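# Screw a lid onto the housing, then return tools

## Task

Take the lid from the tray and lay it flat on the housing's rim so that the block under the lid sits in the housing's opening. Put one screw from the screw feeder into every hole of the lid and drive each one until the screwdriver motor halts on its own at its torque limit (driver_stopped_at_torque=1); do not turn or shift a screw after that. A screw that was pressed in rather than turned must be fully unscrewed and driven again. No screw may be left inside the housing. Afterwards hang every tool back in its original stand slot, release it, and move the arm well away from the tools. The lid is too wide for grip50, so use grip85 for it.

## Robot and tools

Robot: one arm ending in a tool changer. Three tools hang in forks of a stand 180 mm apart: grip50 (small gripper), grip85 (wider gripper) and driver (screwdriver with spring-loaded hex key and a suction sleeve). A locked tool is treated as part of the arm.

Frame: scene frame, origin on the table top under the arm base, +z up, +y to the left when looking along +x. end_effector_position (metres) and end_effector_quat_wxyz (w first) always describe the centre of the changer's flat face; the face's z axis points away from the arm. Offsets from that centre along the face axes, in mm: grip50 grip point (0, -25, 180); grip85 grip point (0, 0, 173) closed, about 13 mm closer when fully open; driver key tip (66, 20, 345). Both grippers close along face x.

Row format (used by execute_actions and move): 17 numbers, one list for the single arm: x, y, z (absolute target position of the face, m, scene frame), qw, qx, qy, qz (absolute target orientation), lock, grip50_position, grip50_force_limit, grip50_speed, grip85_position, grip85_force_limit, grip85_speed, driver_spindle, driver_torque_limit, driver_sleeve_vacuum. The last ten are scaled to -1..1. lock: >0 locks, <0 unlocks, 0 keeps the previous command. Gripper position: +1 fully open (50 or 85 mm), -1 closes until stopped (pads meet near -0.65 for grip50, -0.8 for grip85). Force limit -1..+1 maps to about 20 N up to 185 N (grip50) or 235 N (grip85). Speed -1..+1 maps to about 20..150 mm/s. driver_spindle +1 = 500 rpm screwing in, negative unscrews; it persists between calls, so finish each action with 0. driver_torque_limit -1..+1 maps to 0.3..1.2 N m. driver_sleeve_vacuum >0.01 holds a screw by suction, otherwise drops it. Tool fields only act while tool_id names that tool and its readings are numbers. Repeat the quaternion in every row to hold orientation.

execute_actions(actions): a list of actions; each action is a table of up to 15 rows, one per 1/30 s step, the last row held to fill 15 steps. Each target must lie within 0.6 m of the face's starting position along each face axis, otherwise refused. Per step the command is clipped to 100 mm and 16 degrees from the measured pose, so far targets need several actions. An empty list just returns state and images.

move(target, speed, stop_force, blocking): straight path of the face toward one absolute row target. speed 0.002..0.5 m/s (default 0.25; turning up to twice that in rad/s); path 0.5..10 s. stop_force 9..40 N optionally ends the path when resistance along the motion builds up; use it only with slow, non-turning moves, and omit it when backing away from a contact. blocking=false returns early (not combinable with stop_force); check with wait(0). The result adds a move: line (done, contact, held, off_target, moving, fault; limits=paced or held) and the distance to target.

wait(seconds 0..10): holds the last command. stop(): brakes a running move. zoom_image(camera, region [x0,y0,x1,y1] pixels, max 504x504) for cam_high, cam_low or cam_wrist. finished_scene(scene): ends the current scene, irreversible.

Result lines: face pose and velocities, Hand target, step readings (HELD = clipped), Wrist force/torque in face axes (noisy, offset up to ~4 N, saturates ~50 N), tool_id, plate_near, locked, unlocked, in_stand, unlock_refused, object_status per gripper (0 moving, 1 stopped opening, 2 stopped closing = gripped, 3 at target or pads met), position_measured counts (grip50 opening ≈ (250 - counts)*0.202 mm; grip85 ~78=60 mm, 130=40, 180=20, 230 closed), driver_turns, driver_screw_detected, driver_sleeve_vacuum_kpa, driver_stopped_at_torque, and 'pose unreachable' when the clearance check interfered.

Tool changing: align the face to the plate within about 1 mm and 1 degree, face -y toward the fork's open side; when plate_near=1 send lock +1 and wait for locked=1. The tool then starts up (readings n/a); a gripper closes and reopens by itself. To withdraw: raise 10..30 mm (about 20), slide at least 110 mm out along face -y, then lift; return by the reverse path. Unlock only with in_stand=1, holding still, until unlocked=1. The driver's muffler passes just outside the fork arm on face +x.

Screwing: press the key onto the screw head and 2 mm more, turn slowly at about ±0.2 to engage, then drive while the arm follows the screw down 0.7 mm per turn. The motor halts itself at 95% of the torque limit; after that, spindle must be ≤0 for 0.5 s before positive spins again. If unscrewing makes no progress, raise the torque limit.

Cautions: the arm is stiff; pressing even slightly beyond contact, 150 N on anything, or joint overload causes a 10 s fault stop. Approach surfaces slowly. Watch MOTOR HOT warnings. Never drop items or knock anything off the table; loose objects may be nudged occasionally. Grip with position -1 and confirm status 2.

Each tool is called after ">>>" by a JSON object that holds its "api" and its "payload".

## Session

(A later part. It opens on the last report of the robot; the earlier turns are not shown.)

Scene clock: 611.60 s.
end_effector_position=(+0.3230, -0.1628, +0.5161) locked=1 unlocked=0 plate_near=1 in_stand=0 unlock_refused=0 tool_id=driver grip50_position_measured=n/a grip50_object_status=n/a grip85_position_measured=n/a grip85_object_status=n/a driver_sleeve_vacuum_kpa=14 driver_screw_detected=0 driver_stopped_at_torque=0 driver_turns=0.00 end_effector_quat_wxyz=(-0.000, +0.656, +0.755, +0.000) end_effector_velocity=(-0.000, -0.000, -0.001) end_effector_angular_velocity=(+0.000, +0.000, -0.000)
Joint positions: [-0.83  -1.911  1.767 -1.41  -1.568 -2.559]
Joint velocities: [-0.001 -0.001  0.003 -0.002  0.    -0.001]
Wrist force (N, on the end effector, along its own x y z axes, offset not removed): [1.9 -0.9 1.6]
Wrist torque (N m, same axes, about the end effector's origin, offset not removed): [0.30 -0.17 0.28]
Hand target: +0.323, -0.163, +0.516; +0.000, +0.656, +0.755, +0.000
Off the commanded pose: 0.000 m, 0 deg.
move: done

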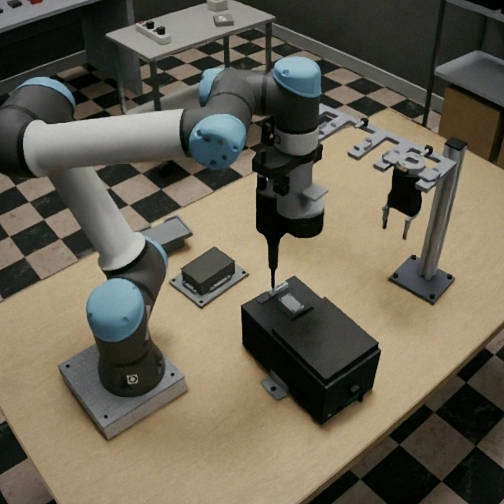

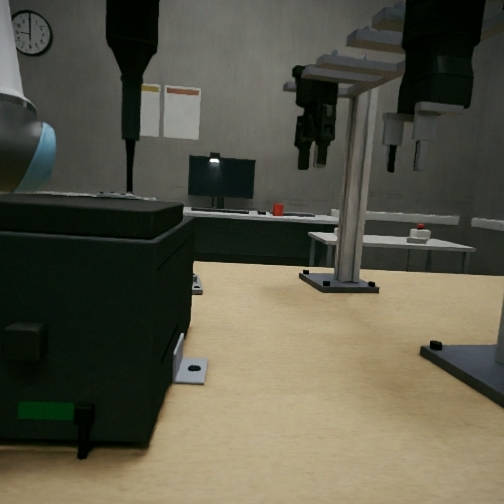

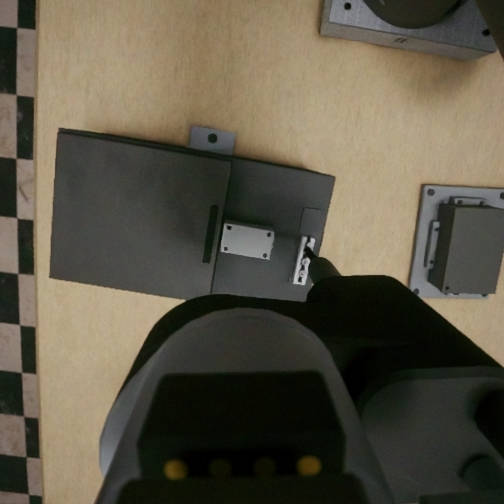

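>>> {"api": "move", "payload": {"target": [0.32325,-0.16277,0.5098,0,0.65606,0.75471,0,0,0,0,0,1,0,0,0,0,1], "speed": 0.006, "stop_force": 12}}

Scene clock: 617.30 s.
end_effector_position=(+0.3232, -0.1628, +0.5099) locked=1 unlocked=0 plate_near=1 in_stand=0 unlock_refused=0 tool_id=driver grip50_position_measured=n/a grip50_object_status=n/a grip85_position_measured=n/a grip85_object_status=n/a driver_sleeve_vacuum_kpa=14 driver_screw_detected=0 driver_stopped_at_torque=0 driver_turns=0.00 end_effector_quat_wxyz=(+0.000, +0.656, +0.755, -0.000) end_effector_velocity=(+0.000, +0.000, -0.001) end_effector_angular_velocity=(-0.000, -0.001, +0.001)
Joint positions: [-0.829 -1.913  1.784 -1.425 -1.568 -2.558]
Joint velocities: [ 0.001 -0.001  0.003 -0.003  0.    -0.   ]
Wrist force (N, on the end effector, along its own x y z axes, offset not removed): [1.2 -2.8 -5.2]
Wrist torque (N m, same axes, about the end effector's origin, offset not removed): [-0.18 0.05 0.07]
Hand target: +0.323, -0.163, +0.510; -0.000, +0.656, +0.755, -0.000
Off the commanded pose: 0.000 m, 0 deg.
move: done

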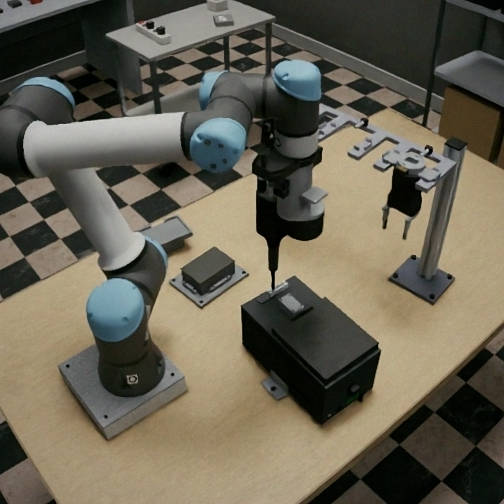

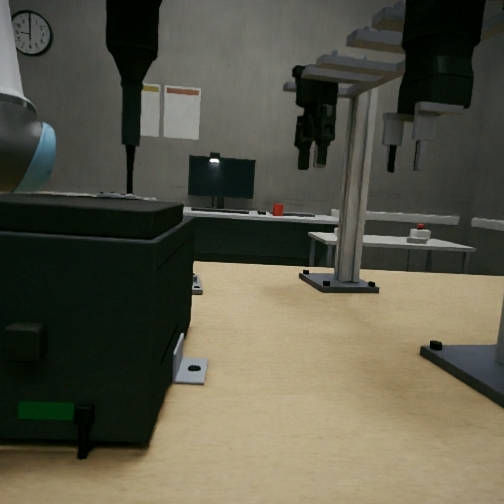

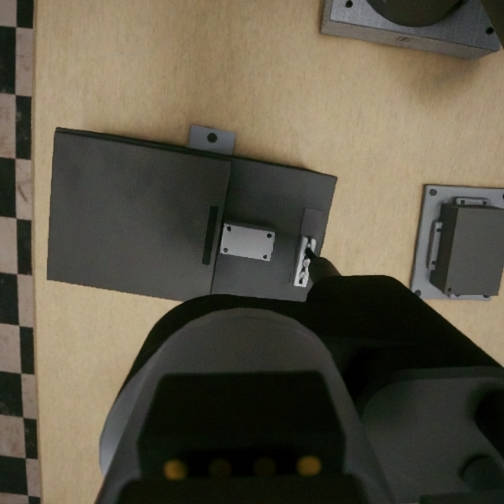

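>>> {"api": "execute_actions", "payload": {"actions": []}}

Scene clock: 631.27 s.
end_effector_position=(+0.3232, -0.1628, +0.5098) locked=1 unlocked=0 plate_near=1 in_stand=0 unlock_refused=0 tool_id=driver grip50_position_measured=n/a grip50_object_status=n/a grip85_position_measured=n/a grip85_object_status=n/a driver_sleeve_vacuum_kpa=14 driver_screw_detected=0 driver_stopped_at_torque=0 driver_turns=0.00 end_effector_quat_wxyz=(-0.000, +0.656, +0.755, -0.000) end_effector_velocity=(+0.000, +0.000, -0.000) end_effector_angular_velocity=(-0.000, -0.000, +0.001)
Joint positions: [-0.829 -1.913  1.784 -1.426 -1.568 -2.558]
Joint velocities: [ 0. -0.  0. -0. -0. -0.]
Wrist force (N, on the end effector, along its own x y z axes, offset not removed): [0.8 -0.4 -1.6]
Wrist torque (N m, same axes, about the end effector's origin, offset not removed): [-0.10 0.23 0.15]
Hand target: +0.323, -0.163, +0.510; -0.000, +0.656, +0.755, -0.000
Off the commanded pose: 0.000 m, 0 deg.

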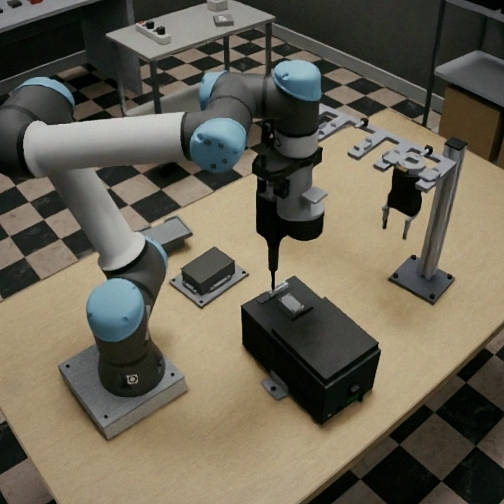

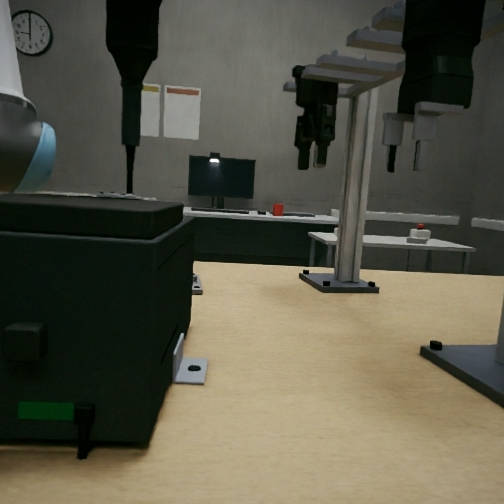

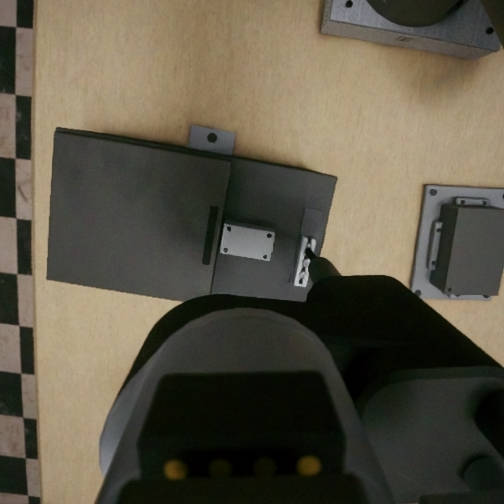

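>>> {"api": "execute_actions", "payload": {"actions": [[[0.3232,-0.1628,0.5095,0,0.65606,0.75471,0,0,0,0,0,0,0,0,0.15,0,1]],[[0.3232,-0.1628,0.5090,0,0.65606,0.75471,0,0,0,0,0,0,0,0,0.15,0,1]],[[0.3232,-0.1628,0.5090,0,0.65606,0.75471,0,0,0,0,0,0,0,0,0,0,1]]]}}

>>> {"api": "zoom_image", "payload": {"camera": "cam_wrist", "region": [280,220,340,290]}}

>>> {"api": "zoom_image", "payload": {"camera": "cam_low", "region": [80,150,180,220]}}

Scene clock: 636.70 s.
end_effector_position=(+0.3232, -0.1628, +0.5090) locked=1 unlocked=0 plate_near=1 in_stand=0 unlock_refused=0 tool_id=driver grip50_position_measured=n/a grip50_object_status=n/a grip85_position_measured=n/a grip85_object_status=n/a driver_sleeve_vacuum_kpa=14 driver_screw_detected=0 driver_stopped_at_torque=0 driver_turns=1.22 end_effector_quat_wxyz=(+0.000, +0.656, +0.755, -0.000) end_effector_velocity=(-0.000, +0.000, +0.000) end_effector_angular_velocity=(-0.000, +0.001, +0.001)
Joint positions: [-0.829 -1.913  1.786 -1.427 -1.568 -2.559]
Joint velocities: [ 0.    -0.    -0.     0.001 -0.001 -0.001]
Wrist force (N, on the end effector, along its own x y z axes, offset not removed): [3.0 -4.5 -4.8]
Wrist torque (N m, same axes, about the end effector's origin, offset not removed): [0.00 0.43 -0.16]
Hand target: +0.323, -0.163, +0.509; +0.000, +0.656, +0.755, +0.000
Off the commanded pose: 0.000 m, 0 deg.
Step readings (end_effector_position; steps 1 to 15: 1st action; 16 to 30: 2nd action; 31 to 45: 3rd action):
0: (+0.3232, -0.1628, +0.5098)
1: (+0.3232, -0.1628, +0.5098)
2: (+0.3232, -0.1628, +0.5098)
4: (+0.3232, -0.1628, +0.5096)
8: (+0.3232, -0.1627, +0.5095)
15: (+0.3232, -0.1627, +0.5095)
16: (+0.3232, -0.1627, +0.5095)
17: (+0.3232, -0.1628, +0.5094)
19: (+0.3232, -0.1628, +0.5092)
23: (+0.3232, -0.1628, +0.5090)
30: (+0.3232, -0.1628, +0.5090)
31: (+0.3232, -0.1628, +0.5090)
32: (+0.3232, -0.1628, +0.5090)
34: (+0.3232, -0.1628, +0.5090)
38: (+0.3232, -0.1628, +0.5090)
45: end_effector_position above

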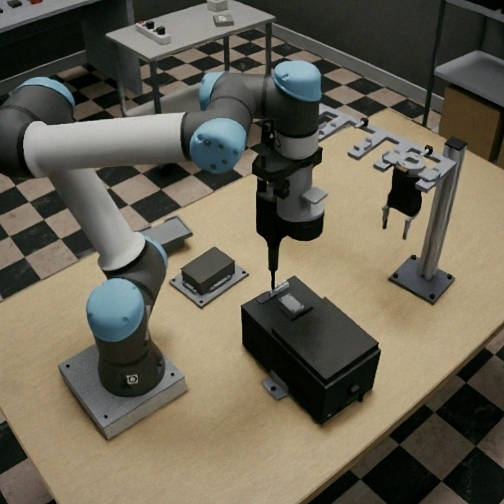

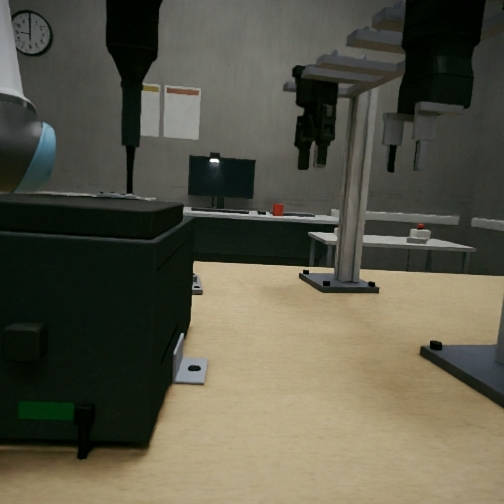

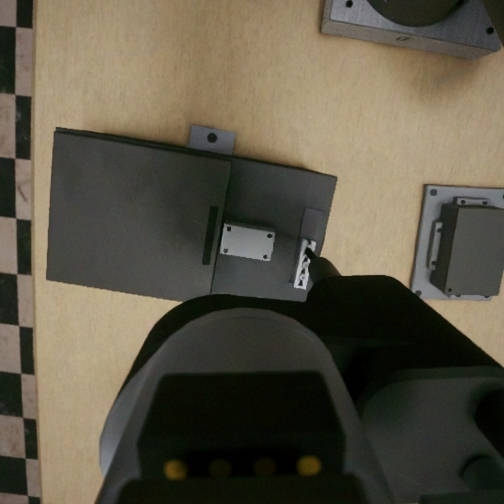

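Region (280, 220, 340, 290) of cam_wrist's 504x504 image, scaled by 7.200, with more detail than that image has; it fills the left 432 columns of this view, and the rest is white.

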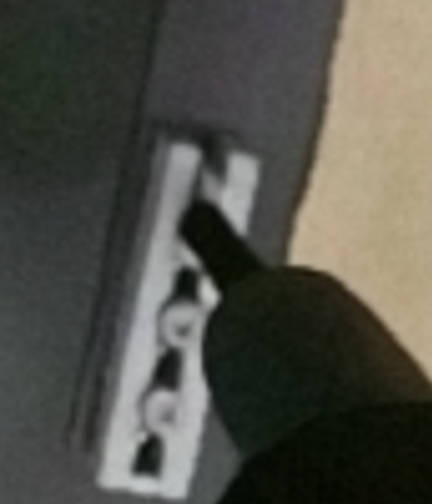

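Region (80, 150, 180, 220) of cam_low's 504x504 image, scaled by 5.040, with more detail than that image has; it fills the top 353 rows of this view, and the rest is white.

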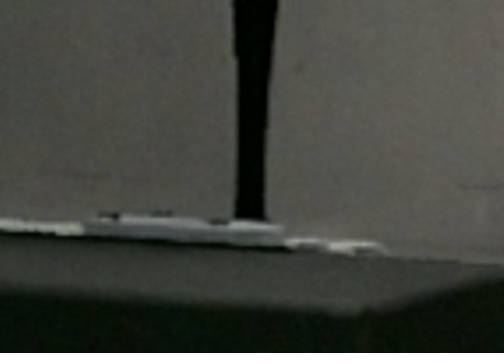

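>>> {"api": "move", "payload": {"target": [0.3232,-0.1628,0.527,0,0.65606,0.75471,0,0,0,0,0,0,0,0,0,0,1], "speed": 0.03}}

>>> {"api": "zoom_image", "payload": {"camera": "cam_wrist", "region": [280,220,340,290]}}

>>> {"api": "zoom_image", "payload": {"camera": "cam_wrist", "region": [285,230,325,270]}}

Scene clock: 646.33 s.
end_effector_position=(+0.3232, -0.1628, +0.5268) locked=1 unlocked=0 plate_near=1 in_stand=0 unlock_refused=0 tool_id=driver grip50_position_measured=n/a grip50_object_status=n/a grip85_position_measured=n/a grip85_object_status=n/a driver_sleeve_vacuum_kpa=14 driver_screw_detected=0 driver_stopped_at_torque=0 driver_turns=1.22 end_effector_quat_wxyz=(+0.000, +0.656, +0.755, +0.000) end_effector_velocity=(-0.000, -0.000, +0.002) end_effector_angular_velocity=(+0.001, -0.000, -0.002)
Joint positions: [-0.83  -1.906  1.736 -1.384 -1.568 -2.559]
Joint velocities: [-0.001  0.001 -0.005  0.005  0.001  0.001]
Wrist force (N, on the end effector, along its own x y z axes, offset not removed): [-1.3 -2.4 2.8]
Wrist torque (N m, same axes, about the end effector's origin, offset not removed): [-0.07 0.09 0.00]
Hand target: +0.323, -0.163, +0.527; +0.000, +0.656, +0.755, +0.000
Off the commanded pose: 0.000 m, 0 deg.
move: done

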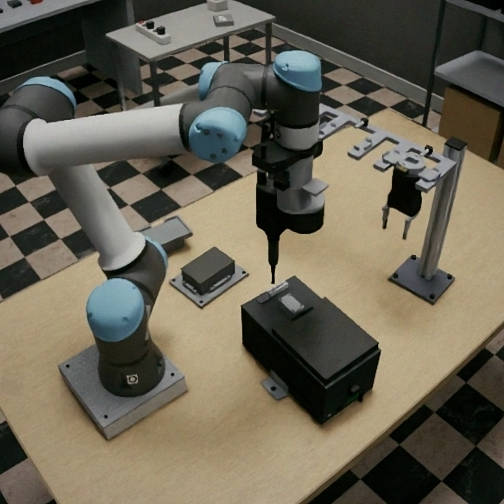

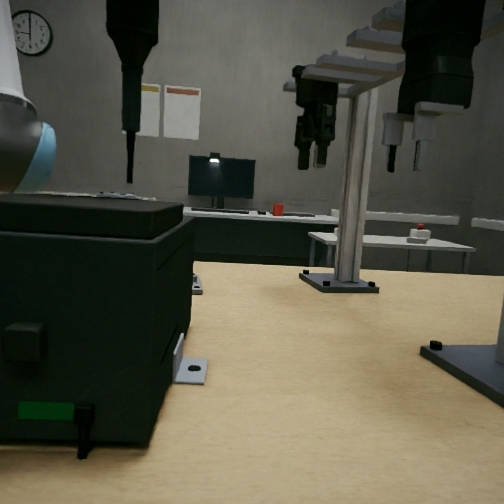

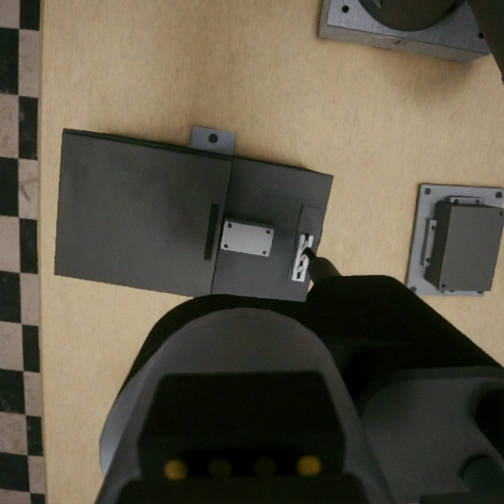

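Region (280, 220, 340, 290) of cam_wrist's 504x504 image, scaled by 7.200, with more detail than that image has; it fills the left 432 columns of this view, and the rest is white.

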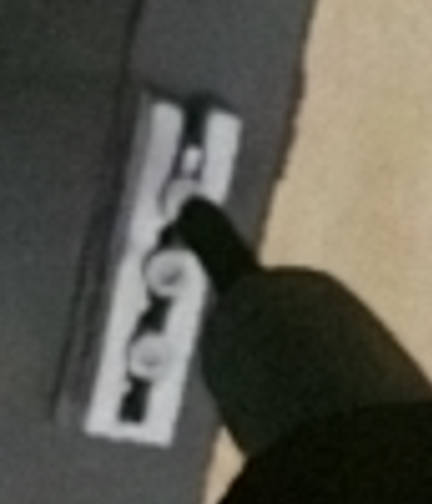

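Region (285, 230, 325, 270) of cam_wrist's 504x504 image, scaled by 12.600, with more detail than that image has.

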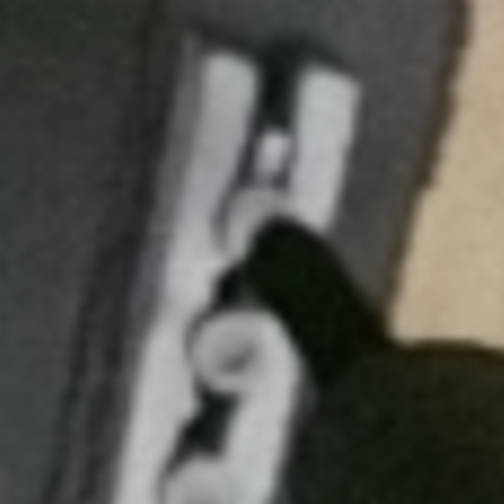

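>>> {"api": "move", "payload": {"target": [0.3222,-0.1559,0.515,0,0.65606,0.75471,0,0,0,0,0,0,0,0,0,0,1], "speed": 0.03}}

>>> {"api": "zoom_image", "payload": {"camera": "cam_wrist", "region": [285,230,325,270]}}

Scene clock: 702.73 s.
end_effector_position=(+0.3222, -0.1560, +0.5151) locked=1 unlocked=0 plate_near=1 in_stand=0 unlock_refused=0 tool_id=driver grip50_position_measured=n/a grip50_object_status=n/a grip85_position_measured=n/a grip85_object_status=n/a driver_sleeve_vacuum_kpa=14 driver_screw_detected=0 driver_stopped_at_torque=0 driver_turns=1.22 end_effector_quat_wxyz=(-0.000, +0.656, +0.755, -0.000) end_effector_velocity=(-0.000, +0.000, -0.002) end_effector_angular_velocity=(-0.000, +0.001, -0.001)
Joint positions: [-0.818 -1.921  1.775 -1.408 -1.568 -2.547]
Joint velocities: [ 0.001 -0.002  0.005 -0.003 -0.001  0.002]
Wrist force (N, on the end effector, along its own x y z axes, offset not removed): [0.7 -5.3 2.9]
Wrist torque (N m, same axes, about the end effector's origin, offset not removed): [-0.14 0.03 -0.04]
Hand target: +0.322, -0.156, +0.515; -0.000, +0.656, +0.755, -0.000
Off the commanded pose: 0.000 m, 0 deg.
move: done

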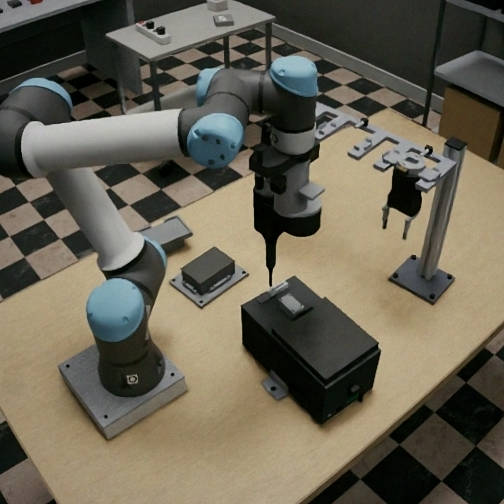

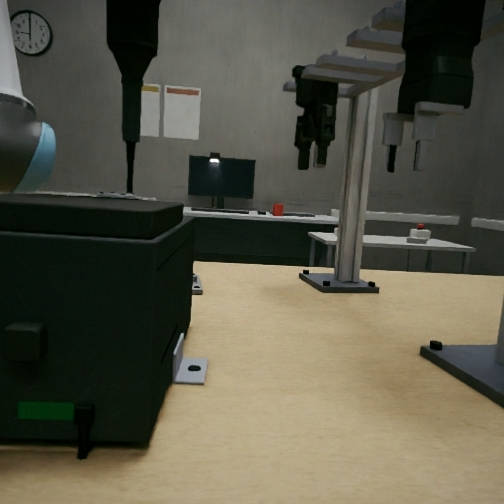

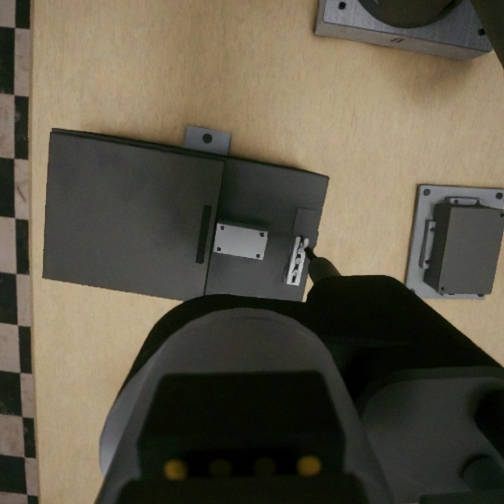

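Region (285, 230, 325, 270) of cam_wrist's 504x504 image, scaled by 12.600, with more detail than that image has.

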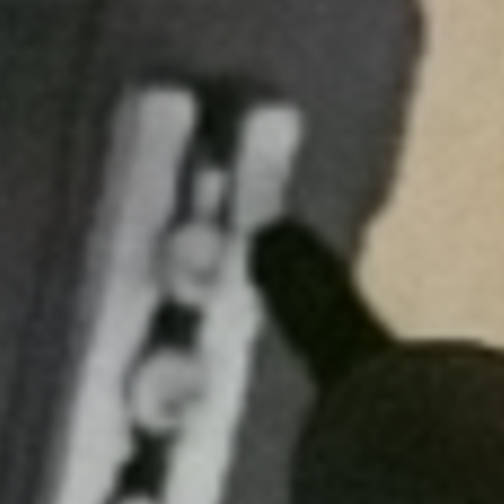

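>>> {"api": "execute_actions", "payload": {"actions": [[[0.3226,-0.1568,0.515,0,0.65606,0.75471,0,0,0,0,0,0,0,0,0,0,1],[0.3230,-0.1577,0.515,0,0.65606,0.75471,0,0,0,0,0,0,0,0,0,0,1],[0.3234,-0.1586,0.515,0,0.65606,0.75471,0,0,0,0,0,0,0,0,0,0,1],[0.3238,-0.1595,0.515,0,0.65606,0.75471,0,0,0,0,0,0,0,0,0,0,1],[0.3242,-0.1604,0.515,0,0.65606,0.75471,0,0,0,0,0,0,0,0,0,0,1],[0.3246,-0.1613,0.515,0,0.65606,0.75471,0,0,0,0,0,0,0,0,0,0,1],[0.3249,-0.1621,0.515,0,0.65606,0.75471,0,0,0,0,0,0,0,0,0,0,1]],[[0.3249,-0.1621,0.5147,0,0.65606,0.75471,0,0,0,0,0,0,0,0,0,0,1],[0.3249,-0.1621,0.5144,0,0.65606,0.75471,0,0,0,0,0,0,0,0,0,0,1],[0.3249,-0.1621,0.5141,0,0.65606,0.75471,0,0,0,0,0,0,0,0,0,0,1],[0.3249,-0.1621,0.5138,0,0.65606,0.75471,0,0,0,0,0,0,0,0,0,0,1],[0.3249,-0.1621,0.5135,0,0.65606,0.75471,0,0,0,0,0,0,0,0,0,0,1],[0.3249,-0.1621,0.5132,0,0.65606,0.75471,0,0,0,0,0,0,0,0,0,0,1],[0.3249,-0.1621,0.5129,0,0.65606,0.75471,0,0,0,0,0,0,0,0,0,0,1],[0.3249,-0.1621,0.5126,0,0.65606,0.75471,0,0,0,0,0,0,0,0,0,0,1],[0.3249,-0.1621,0.5123,0,0.65606,0.75471,0,0,0,0,0,0,0,0,0,0,1],[0.3249,-0.1621,0.5120,0,0.65606,0.75471,0,0,0,0,0,0,0,0,0,0,1],[0.3249,-0.1621,0.5117,0,0.65606,0.75471,0,0,0,0,0,0,0,0,0,0,1],[0.3249,-0.1621,0.5114,0,0.65606,0.75471,0,0,0,0,0,0,0,0,0,0,1],[0.3249,-0.1621,0.5111,0,0.65606,0.75471,0,0,0,0,0,0,0,0,0,0,1],[0.3249,-0.1621,0.5108,0,0.65606,0.75471,0,0,0,0,0,0,0,0,0,0,1],[0.3249,-0.1621,0.5105,0,0.65606,0.75471,0,0,0,0,0,0,0,0,0,0,1]],[[0.3249,-0.1621,0.5103,0,0.65606,0.75471,0,0,0,0,0,0,0,0,0.15,0,1],[0.3249,-0.1621,0.5101,0,0.65606,0.75471,0,0,0,0,0,0,0,0,0.15,0,1],[0.3249,-0.1621,0.5099,0,0.65606,0.75471,0,0,0,0,0,0,0,0,0.15,0,1],[0.3249,-0.1621,0.5097,0,0.65606,0.75471,0,0,0,0,0,0,0,0,0.15,0,1],[0.3249,-0.1621,0.5095,0,0.65606,0.75471,0,0,0,0,0,0,0,0,0.15,0,1]],[[0.3249,-0.1621,0.5095,0,0.65606,0.75471,0,0,0,0,0,0,0,0,0.15,0,1],[0.3249,-0.1621,0.5095,0,0.65606,0.75471,0,0,0,0,0,0,0,0,0.15,0,1],[0.3249,-0.1621,0.5095,0,0.65606,0.75471,0,0,0,0,0,0,0,0,0.15,0,1],[0.3249,-0.1621,0.5095,0,0.65606,0.75471,0,0,0,0,0,0,0,0,0.15,0,1],[0.3249,-0.1621,0.5095,0,0.65606,0.75471,0,0,0,0,0,0,0,0,0.15,0,1],[0.3249,-0.1621,0.5095,0,0.65606,0.75471,0,0,0,0,0,0,0,0,0,0,1]]]}}

Scene clock: 733.23 s.
end_effector_position=(+0.3249, -0.1621, +0.5095) locked=1 unlocked=0 plate_near=1 in_stand=0 unlock_refused=0 tool_id=driver grip50_position_measured=n/a grip50_object_status=n/a grip85_position_measured=n/a grip85_object_status=n/a driver_sleeve_vacuum_kpa=39 driver_screw_detected=1 driver_stopped_at_torque=0 driver_turns=2.03 end_effector_quat_wxyz=(+0.000, +0.656, +0.755, -0.000) end_effector_velocity=(-0.000, -0.001, -0.000) end_effector_angular_velocity=(-0.001, +0.001, -0.001)
Joint positions: [-0.825 -1.91   1.783 -1.427 -1.568 -2.554]
Joint velocities: [-0.001  0.     0.    -0.    -0.001  0.   ]
Wrist force (N, on the end effector, along its own x y z axes, offset not removed): [2.7 -2.5 0.8]
Wrist torque (N m, same axes, about the end effector's origin, offset not removed): [0.04 0.15 0.06]
Hand target: +0.325, -0.162, +0.509; -0.000, +0.656, +0.755, +0.000
Off the commanded pose: 0.000 m, 0 deg.
Step readings (end_effector_position; steps 1 to 15: 1st action; 16 to 30: 2nd action; 31 to 45: 3rd action; 46 to 60: 4th action):
0: (+0.3222, -0.1559, +0.5150)
1: (+0.3222, -0.1559, +0.5150)
2: (+0.3222, -0.1559, +0.5150)
4: (+0.3226, -0.1567, +0.5148)
8: (+0.3239, -0.1596, +0.5148)
15: (+0.3248, -0.1619, +0.5150)
16: (+0.3249, -0.1619, +0.5150)
17: (+0.3249, -0.1620, +0.5150)
19: (+0.3249, -0.1621, +0.5149)
23: (+0.3250, -0.1622, +0.5138)
30: (+0.3249, -0.1621, +0.5117)
31: (+0.3249, -0.1621, +0.5114)
32: (+0.3249, -0.1621, +0.5111)
34: (+0.3249, -0.1621, +0.5106)
38: (+0.3249, -0.1621, +0.5098)
45: (+0.3249, -0.1621, +0.5095)
46: (+0.3249, -0.1621, +0.5095)
47: (+0.3249, -0.1621, +0.5095)
49: (+0.3249, -0.1621, +0.5095)
53: (+0.3249, -0.1621, +0.5095)
60: end_effector_position above

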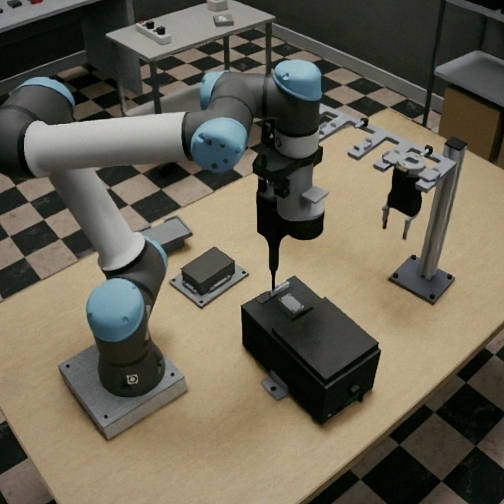

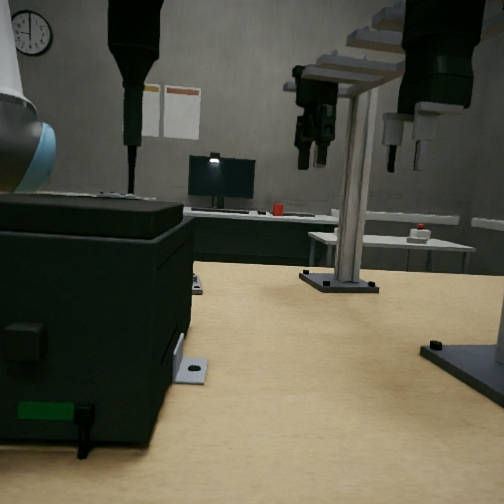

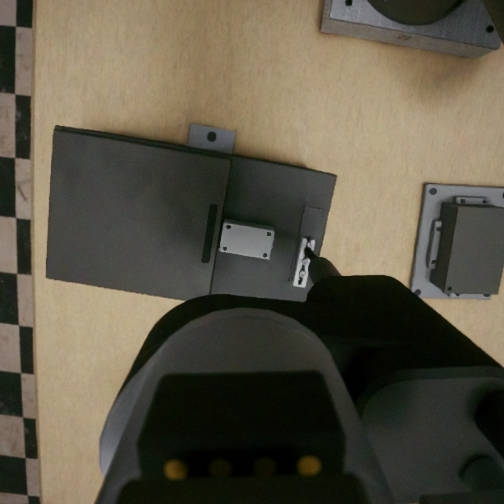

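>>> {"api": "move", "payload": {"target": [0.3249,-0.1621,0.545,0,0.65606,0.75471,0,0,0,0,0,0,0,0,0,0,1], "speed": 0.04}}

>>> {"api": "move", "payload": {"target": [0.2640,0.1221,0.440,0,0.65606,0.75471,0,0,0,0,0,0,0,0,0,0,1], "speed": 0.15}}

>>> {"api": "zoom_image", "payload": {"camera": "cam_wrist", "region": [260,200,340,280]}}

Scene clock: 741.03 s.
end_effector_position=(+0.3250, -0.1622, +0.5449) locked=1 unlocked=0 plate_near=1 in_stand=0 unlock_refused=0 tool_id=driver grip50_position_measured=n/a grip50_object_status=n/a grip85_position_measured=n/a grip85_object_status=n/a driver_sleeve_vacuum_kpa=39 driver_screw_detected=1 driver_stopped_at_torque=0 driver_turns=2.03 end_effector_quat_wxyz=(+0.000, +0.656, +0.755, +0.000) end_effector_velocity=(+0.000, +0.000, +0.001) end_effector_angular_velocity=(-0.000, +0.001, -0.000)
Joint positions: [-0.825 -1.894  1.682 -1.342 -1.568 -2.554]
Joint velocities: [ 0.001  0.001 -0.004  0.004 -0.001  0.002]
Wrist force (N, on the end effector, along its own x y z axes, offset not removed): [1.2 -2.2 -0.1]
Wrist torque (N m, same axes, about the end effector's origin, offset not removed): [0.06 0.11 -0.06]
Hand target: +0.325, -0.162, +0.545; +0.000, +0.656, +0.755, +0.000
Off the commanded pose: 0.000 m, 0 deg.
move: done

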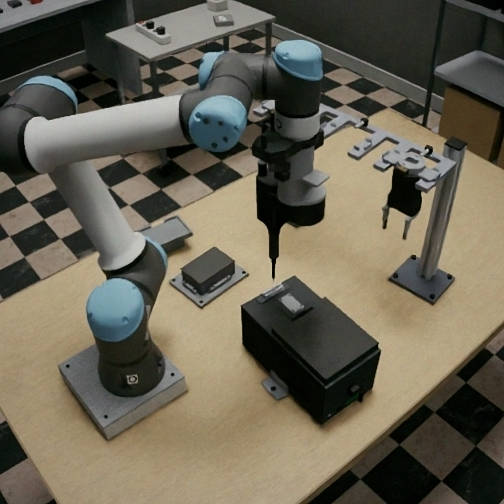

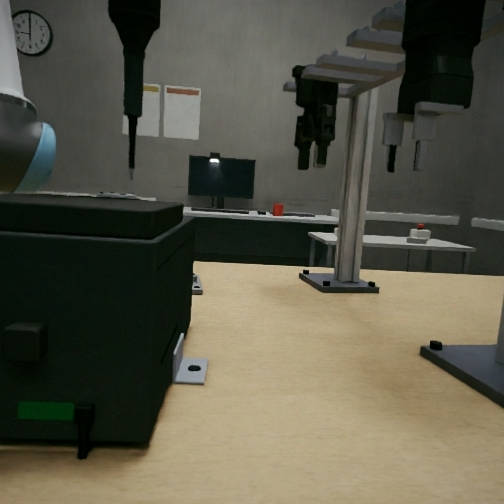

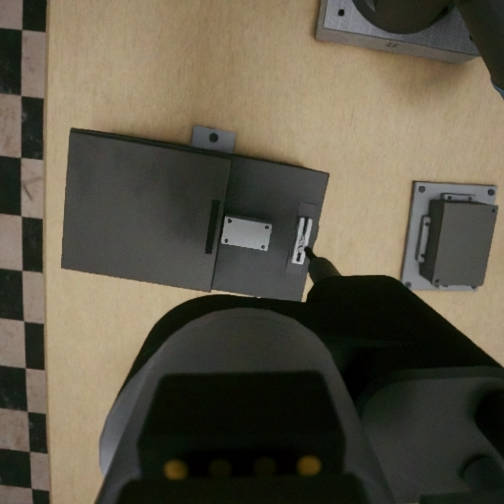

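Scene clock: 743.60 s.
end_effector_position=(+0.2634, +0.1222, +0.4402) locked=1 unlocked=0 plate_near=1 in_stand=0 unlock_refused=0 tool_id=driver grip50_position_measured=n/a grip50_object_status=n/a grip85_position_measured=n/a grip85_object_status=n/a driver_sleeve_vacuum_kpa=39 driver_screw_detected=1 driver_stopped_at_torque=0 driver_turns=2.03 end_effector_quat_wxyz=(-0.000, +0.656, +0.755, -0.001) end_effector_velocity=(+0.000, +0.002, -0.001) end_effector_angular_velocity=(-0.001, +0.000, -0.001)
Joint positions: [-0.052 -2.145  2.073 -1.487 -1.559 -1.781]
Joint velocities: [ 0.009  0.003  0.001 -0.004 -0.001  0.01 ]
Wrist force (N, on the end effector, along its own x y z axes, offset not removed): [0.5 1.7 -0.3]
Wrist torque (N m, same axes, about the end effector's origin, offset not removed): [0.44 -0.17 0.21]
Hand target: +0.263, +0.122, +0.440; -0.000, +0.656, +0.755, -0.001
Off the commanded pose: 0.001 m, 0 deg.
move: done

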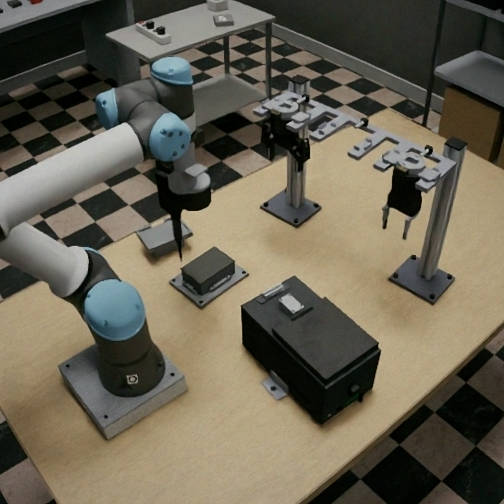

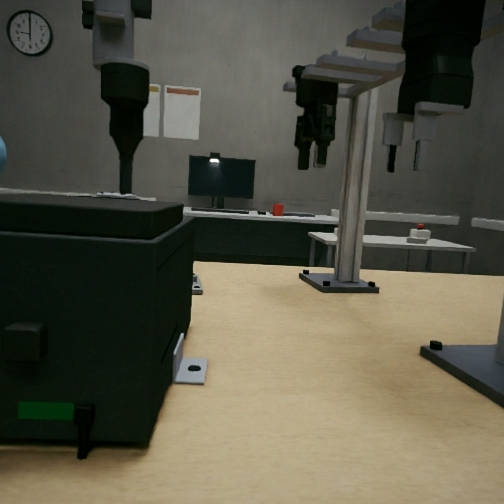

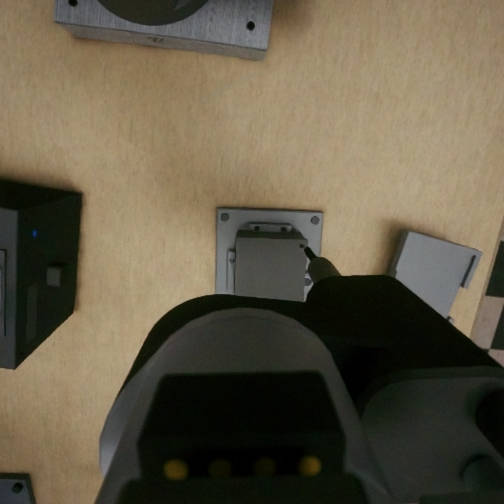

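Region (260, 200, 340, 280) of cam_wrist's 504x504 image, scaled by 6.300, with more detail than that image has.

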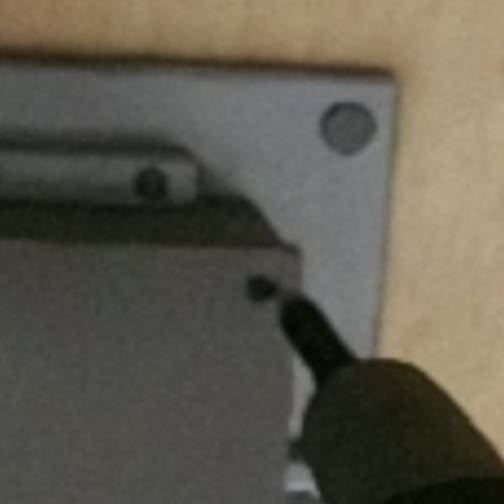

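>>> {"api": "move", "payload": {"target": [0.2685,0.1219,0.426,0,0.65606,0.75471,0,0,0,0,0,0,0,0,0,0,1], "speed": 0.03}}

>>> {"api": "zoom_image", "payload": {"camera": "cam_wrist", "region": [285,230,325,270]}}

Scene clock: 753.10 s.
end_effector_position=(+0.2684, +0.1219, +0.4261) locked=1 unlocked=0 plate_near=1 in_stand=0 unlock_refused=0 tool_id=driver grip50_position_measured=n/a grip50_object_status=n/a grip85_position_measured=n/a grip85_object_status=n/a driver_sleeve_vacuum_kpa=39 driver_screw_detected=1 driver_stopped_at_torque=0 driver_turns=2.03 end_effector_quat_wxyz=(-0.000, +0.656, +0.755, -0.000) end_effector_velocity=(+0.001, -0.000, -0.001) end_effector_angular_velocity=(+0.000, -0.000, -0.001)
Joint positions: [-0.051 -2.134  2.105 -1.531 -1.558 -1.78 ]
Joint velocities: [-0.001  0.001  0.003 -0.005  0.    -0.   ]
Wrist force (N, on the end effector, along its own x y z axes, offset not removed): [1.7 -2.7 -0.2]
Wrist torque (N m, same axes, about the end effector's origin, offset not removed): [0.07 -0.08 0.20]
Hand target: +0.268, +0.122, +0.426; -0.000, +0.656, +0.755, -0.000
Off the commanded pose: 0.000 m, 0 deg.
move: done

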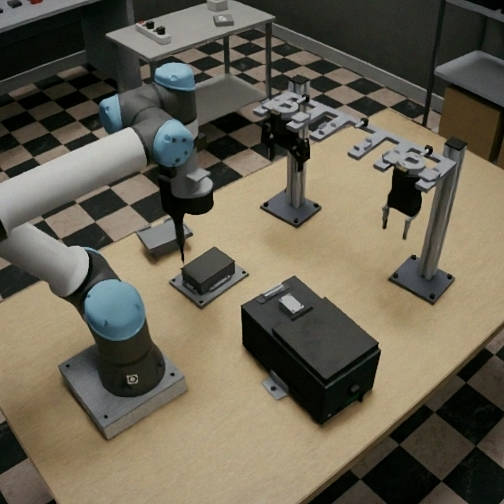

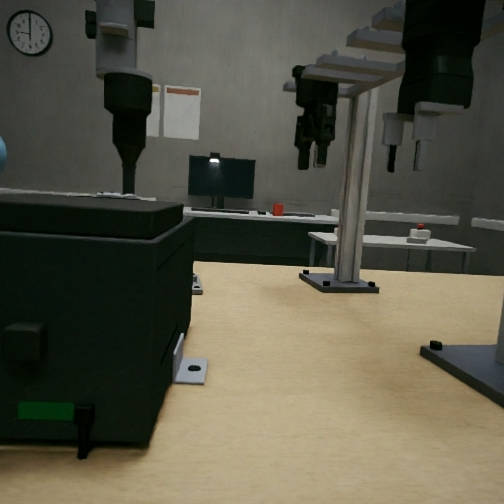

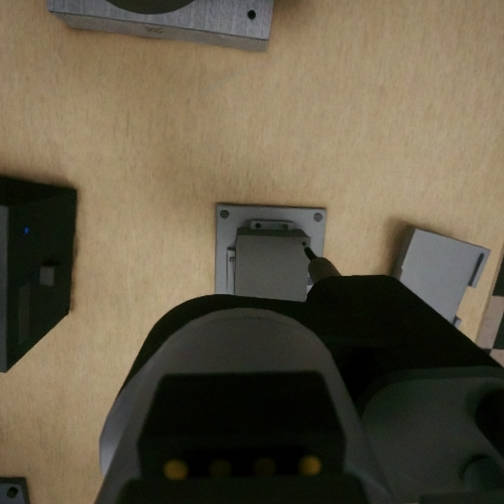

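Region (285, 230, 325, 270) of cam_wrist's 504x504 image, scaled by 12.600, with more detail than that image has.

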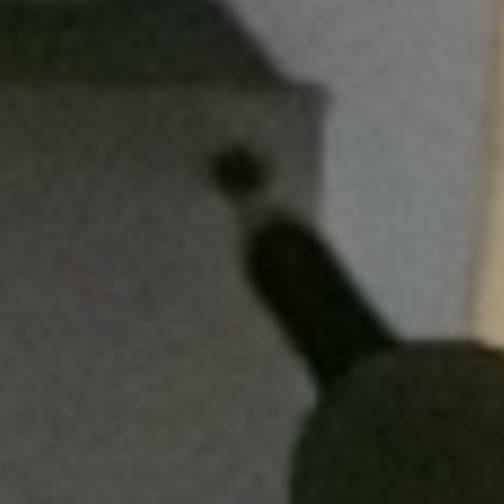

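>>> {"api": "move", "payload": {"target": [0.26755,0.12146,0.421,0,0.65606,0.75471,0,0,0,0,0,0,0,0,0,0,1], "speed": 0.015}}

>>> {"api": "zoom_image", "payload": {"camera": "cam_wrist", "region": [285,230,325,270]}}

>>> {"api": "zoom_image", "payload": {"camera": "cam_wrist", "region": [295,235,315,255]}}

Scene clock: 770.93 s.
end_effector_position=(+0.2676, +0.1215, +0.4212) locked=1 unlocked=0 plate_near=1 in_stand=0 unlock_refused=0 tool_id=driver grip50_position_measured=n/a grip50_object_status=n/a grip85_position_measured=n/a grip85_object_status=n/a driver_sleeve_vacuum_kpa=39 driver_screw_detected=1 driver_stopped_at_torque=0 driver_turns=2.03 end_effector_quat_wxyz=(-0.000, +0.656, +0.755, +0.000) end_effector_velocity=(-0.000, -0.000, -0.002) end_effector_angular_velocity=(+0.000, -0.000, -0.000)
Joint positions: [-0.053 -2.138  2.119 -1.542 -1.558 -1.782]
Joint velocities: [-0.    -0.002  0.005 -0.004  0.    -0.   ]
Wrist force (N, on the end effector, along its own x y z axes, offset not removed): [2.7 -3.0 0.4]
Wrist torque (N m, same axes, about the end effector's origin, offset not removed): [-0.23 -0.20 0.12]
Hand target: +0.268, +0.121, +0.421; -0.000, +0.656, +0.755, +0.000
Off the commanded pose: 0.000 m, 0 deg.
move: done

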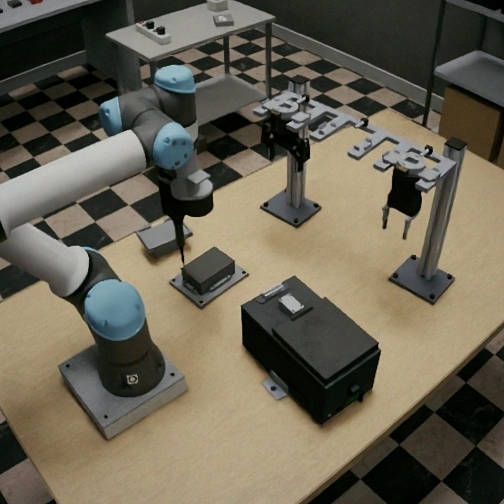

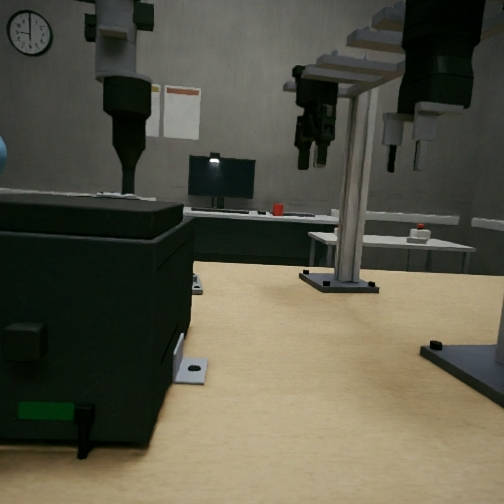

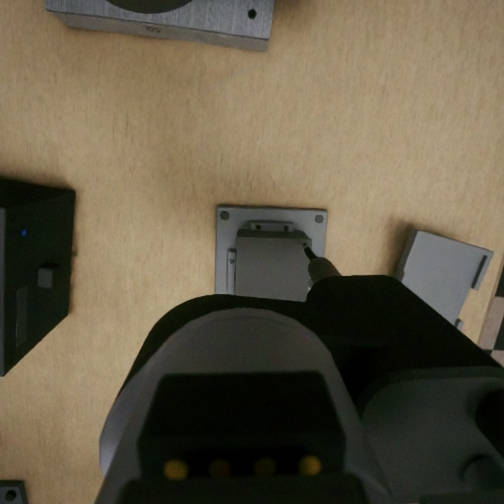

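Region (285, 230, 325, 270) of cam_wrist's 504x504 image, scaled by 12.600, with more detail than that image has.

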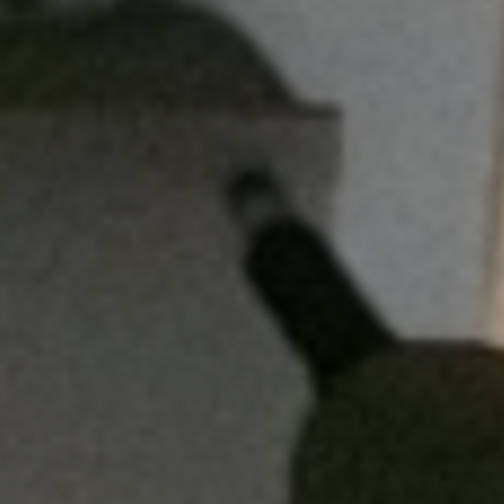

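Region (295, 235, 315, 255) of cam_wrist's 504x504 image, scaled by 25.200, with more detail than that image has.

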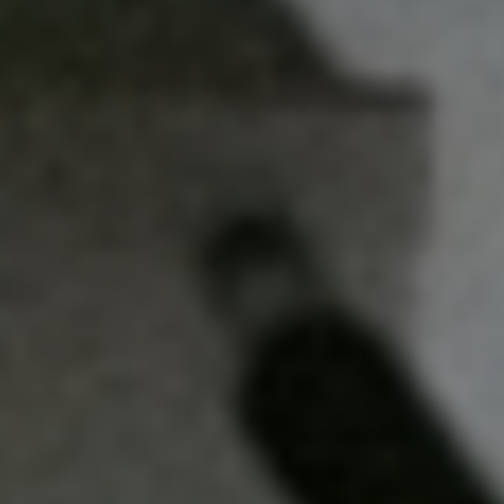

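>>> {"api": "move", "payload": {"target": [0.26755,0.12146,0.4140,0,0.65606,0.75471,0,0,0,0,0,0,0,0,0,0,1], "speed": 0.008, "stop_force": 9}}

>>> {"api": "zoom_image", "payload": {"camera": "cam_wrist", "region": [285,230,325,270]}}

Scene clock: 779.67 s.
end_effector_position=(+0.2675, +0.1215, +0.4141) locked=1 unlocked=0 plate_near=1 in_stand=0 unlock_refused=0 tool_id=driver grip50_position_measured=n/a grip50_object_status=n/a grip85_position_measured=n/a grip85_object_status=n/a driver_sleeve_vacuum_kpa=39 driver_screw_detected=1 driver_stopped_at_torque=0 driver_turns=2.03 end_effector_quat_wxyz=(-0.000, +0.656, +0.755, -0.000) end_effector_velocity=(-0.000, +0.000, -0.002) end_effector_angular_velocity=(+0.001, +0.000, -0.000)
Joint positions: [-0.053 -2.138  2.137 -1.559 -1.558 -1.782]
Joint velocities: [ 0.    -0.     0.004 -0.003  0.001  0.001]
Wrist force (N, on the end effector, along its own x y z axes, offset not removed): [2.3 -3.0 0.2]
Wrist torque (N m, same axes, about the end effector's origin, offset not removed): [-0.08 0.08 -0.05]
Hand target: +0.268, +0.121, +0.414; -0.000, +0.656, +0.755, -0.000
Off the commanded pose: 0.000 m, 0 deg.
move: done

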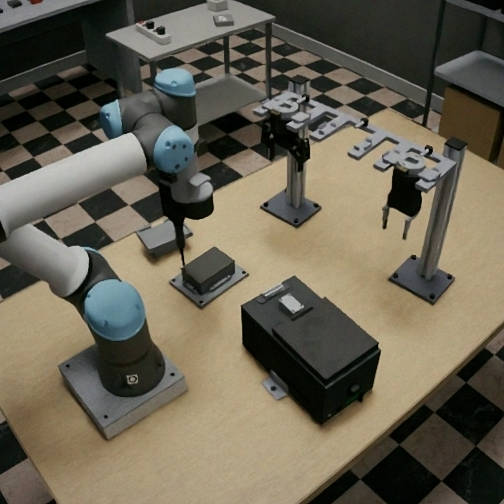

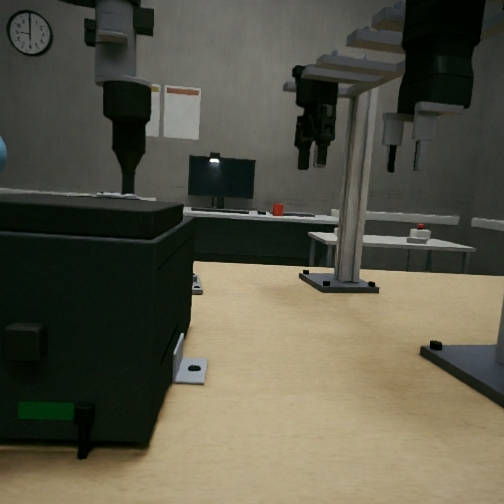

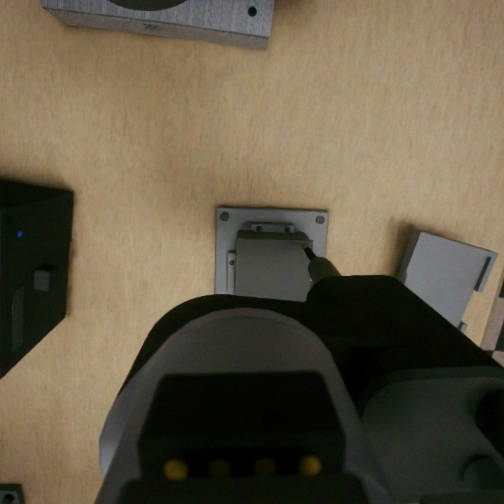

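Region (285, 230, 325, 270) of cam_wrist's 504x504 image, scaled by 12.600, with more detail than that image has.

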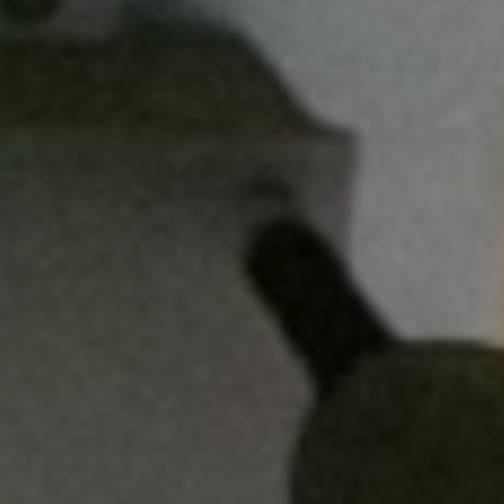

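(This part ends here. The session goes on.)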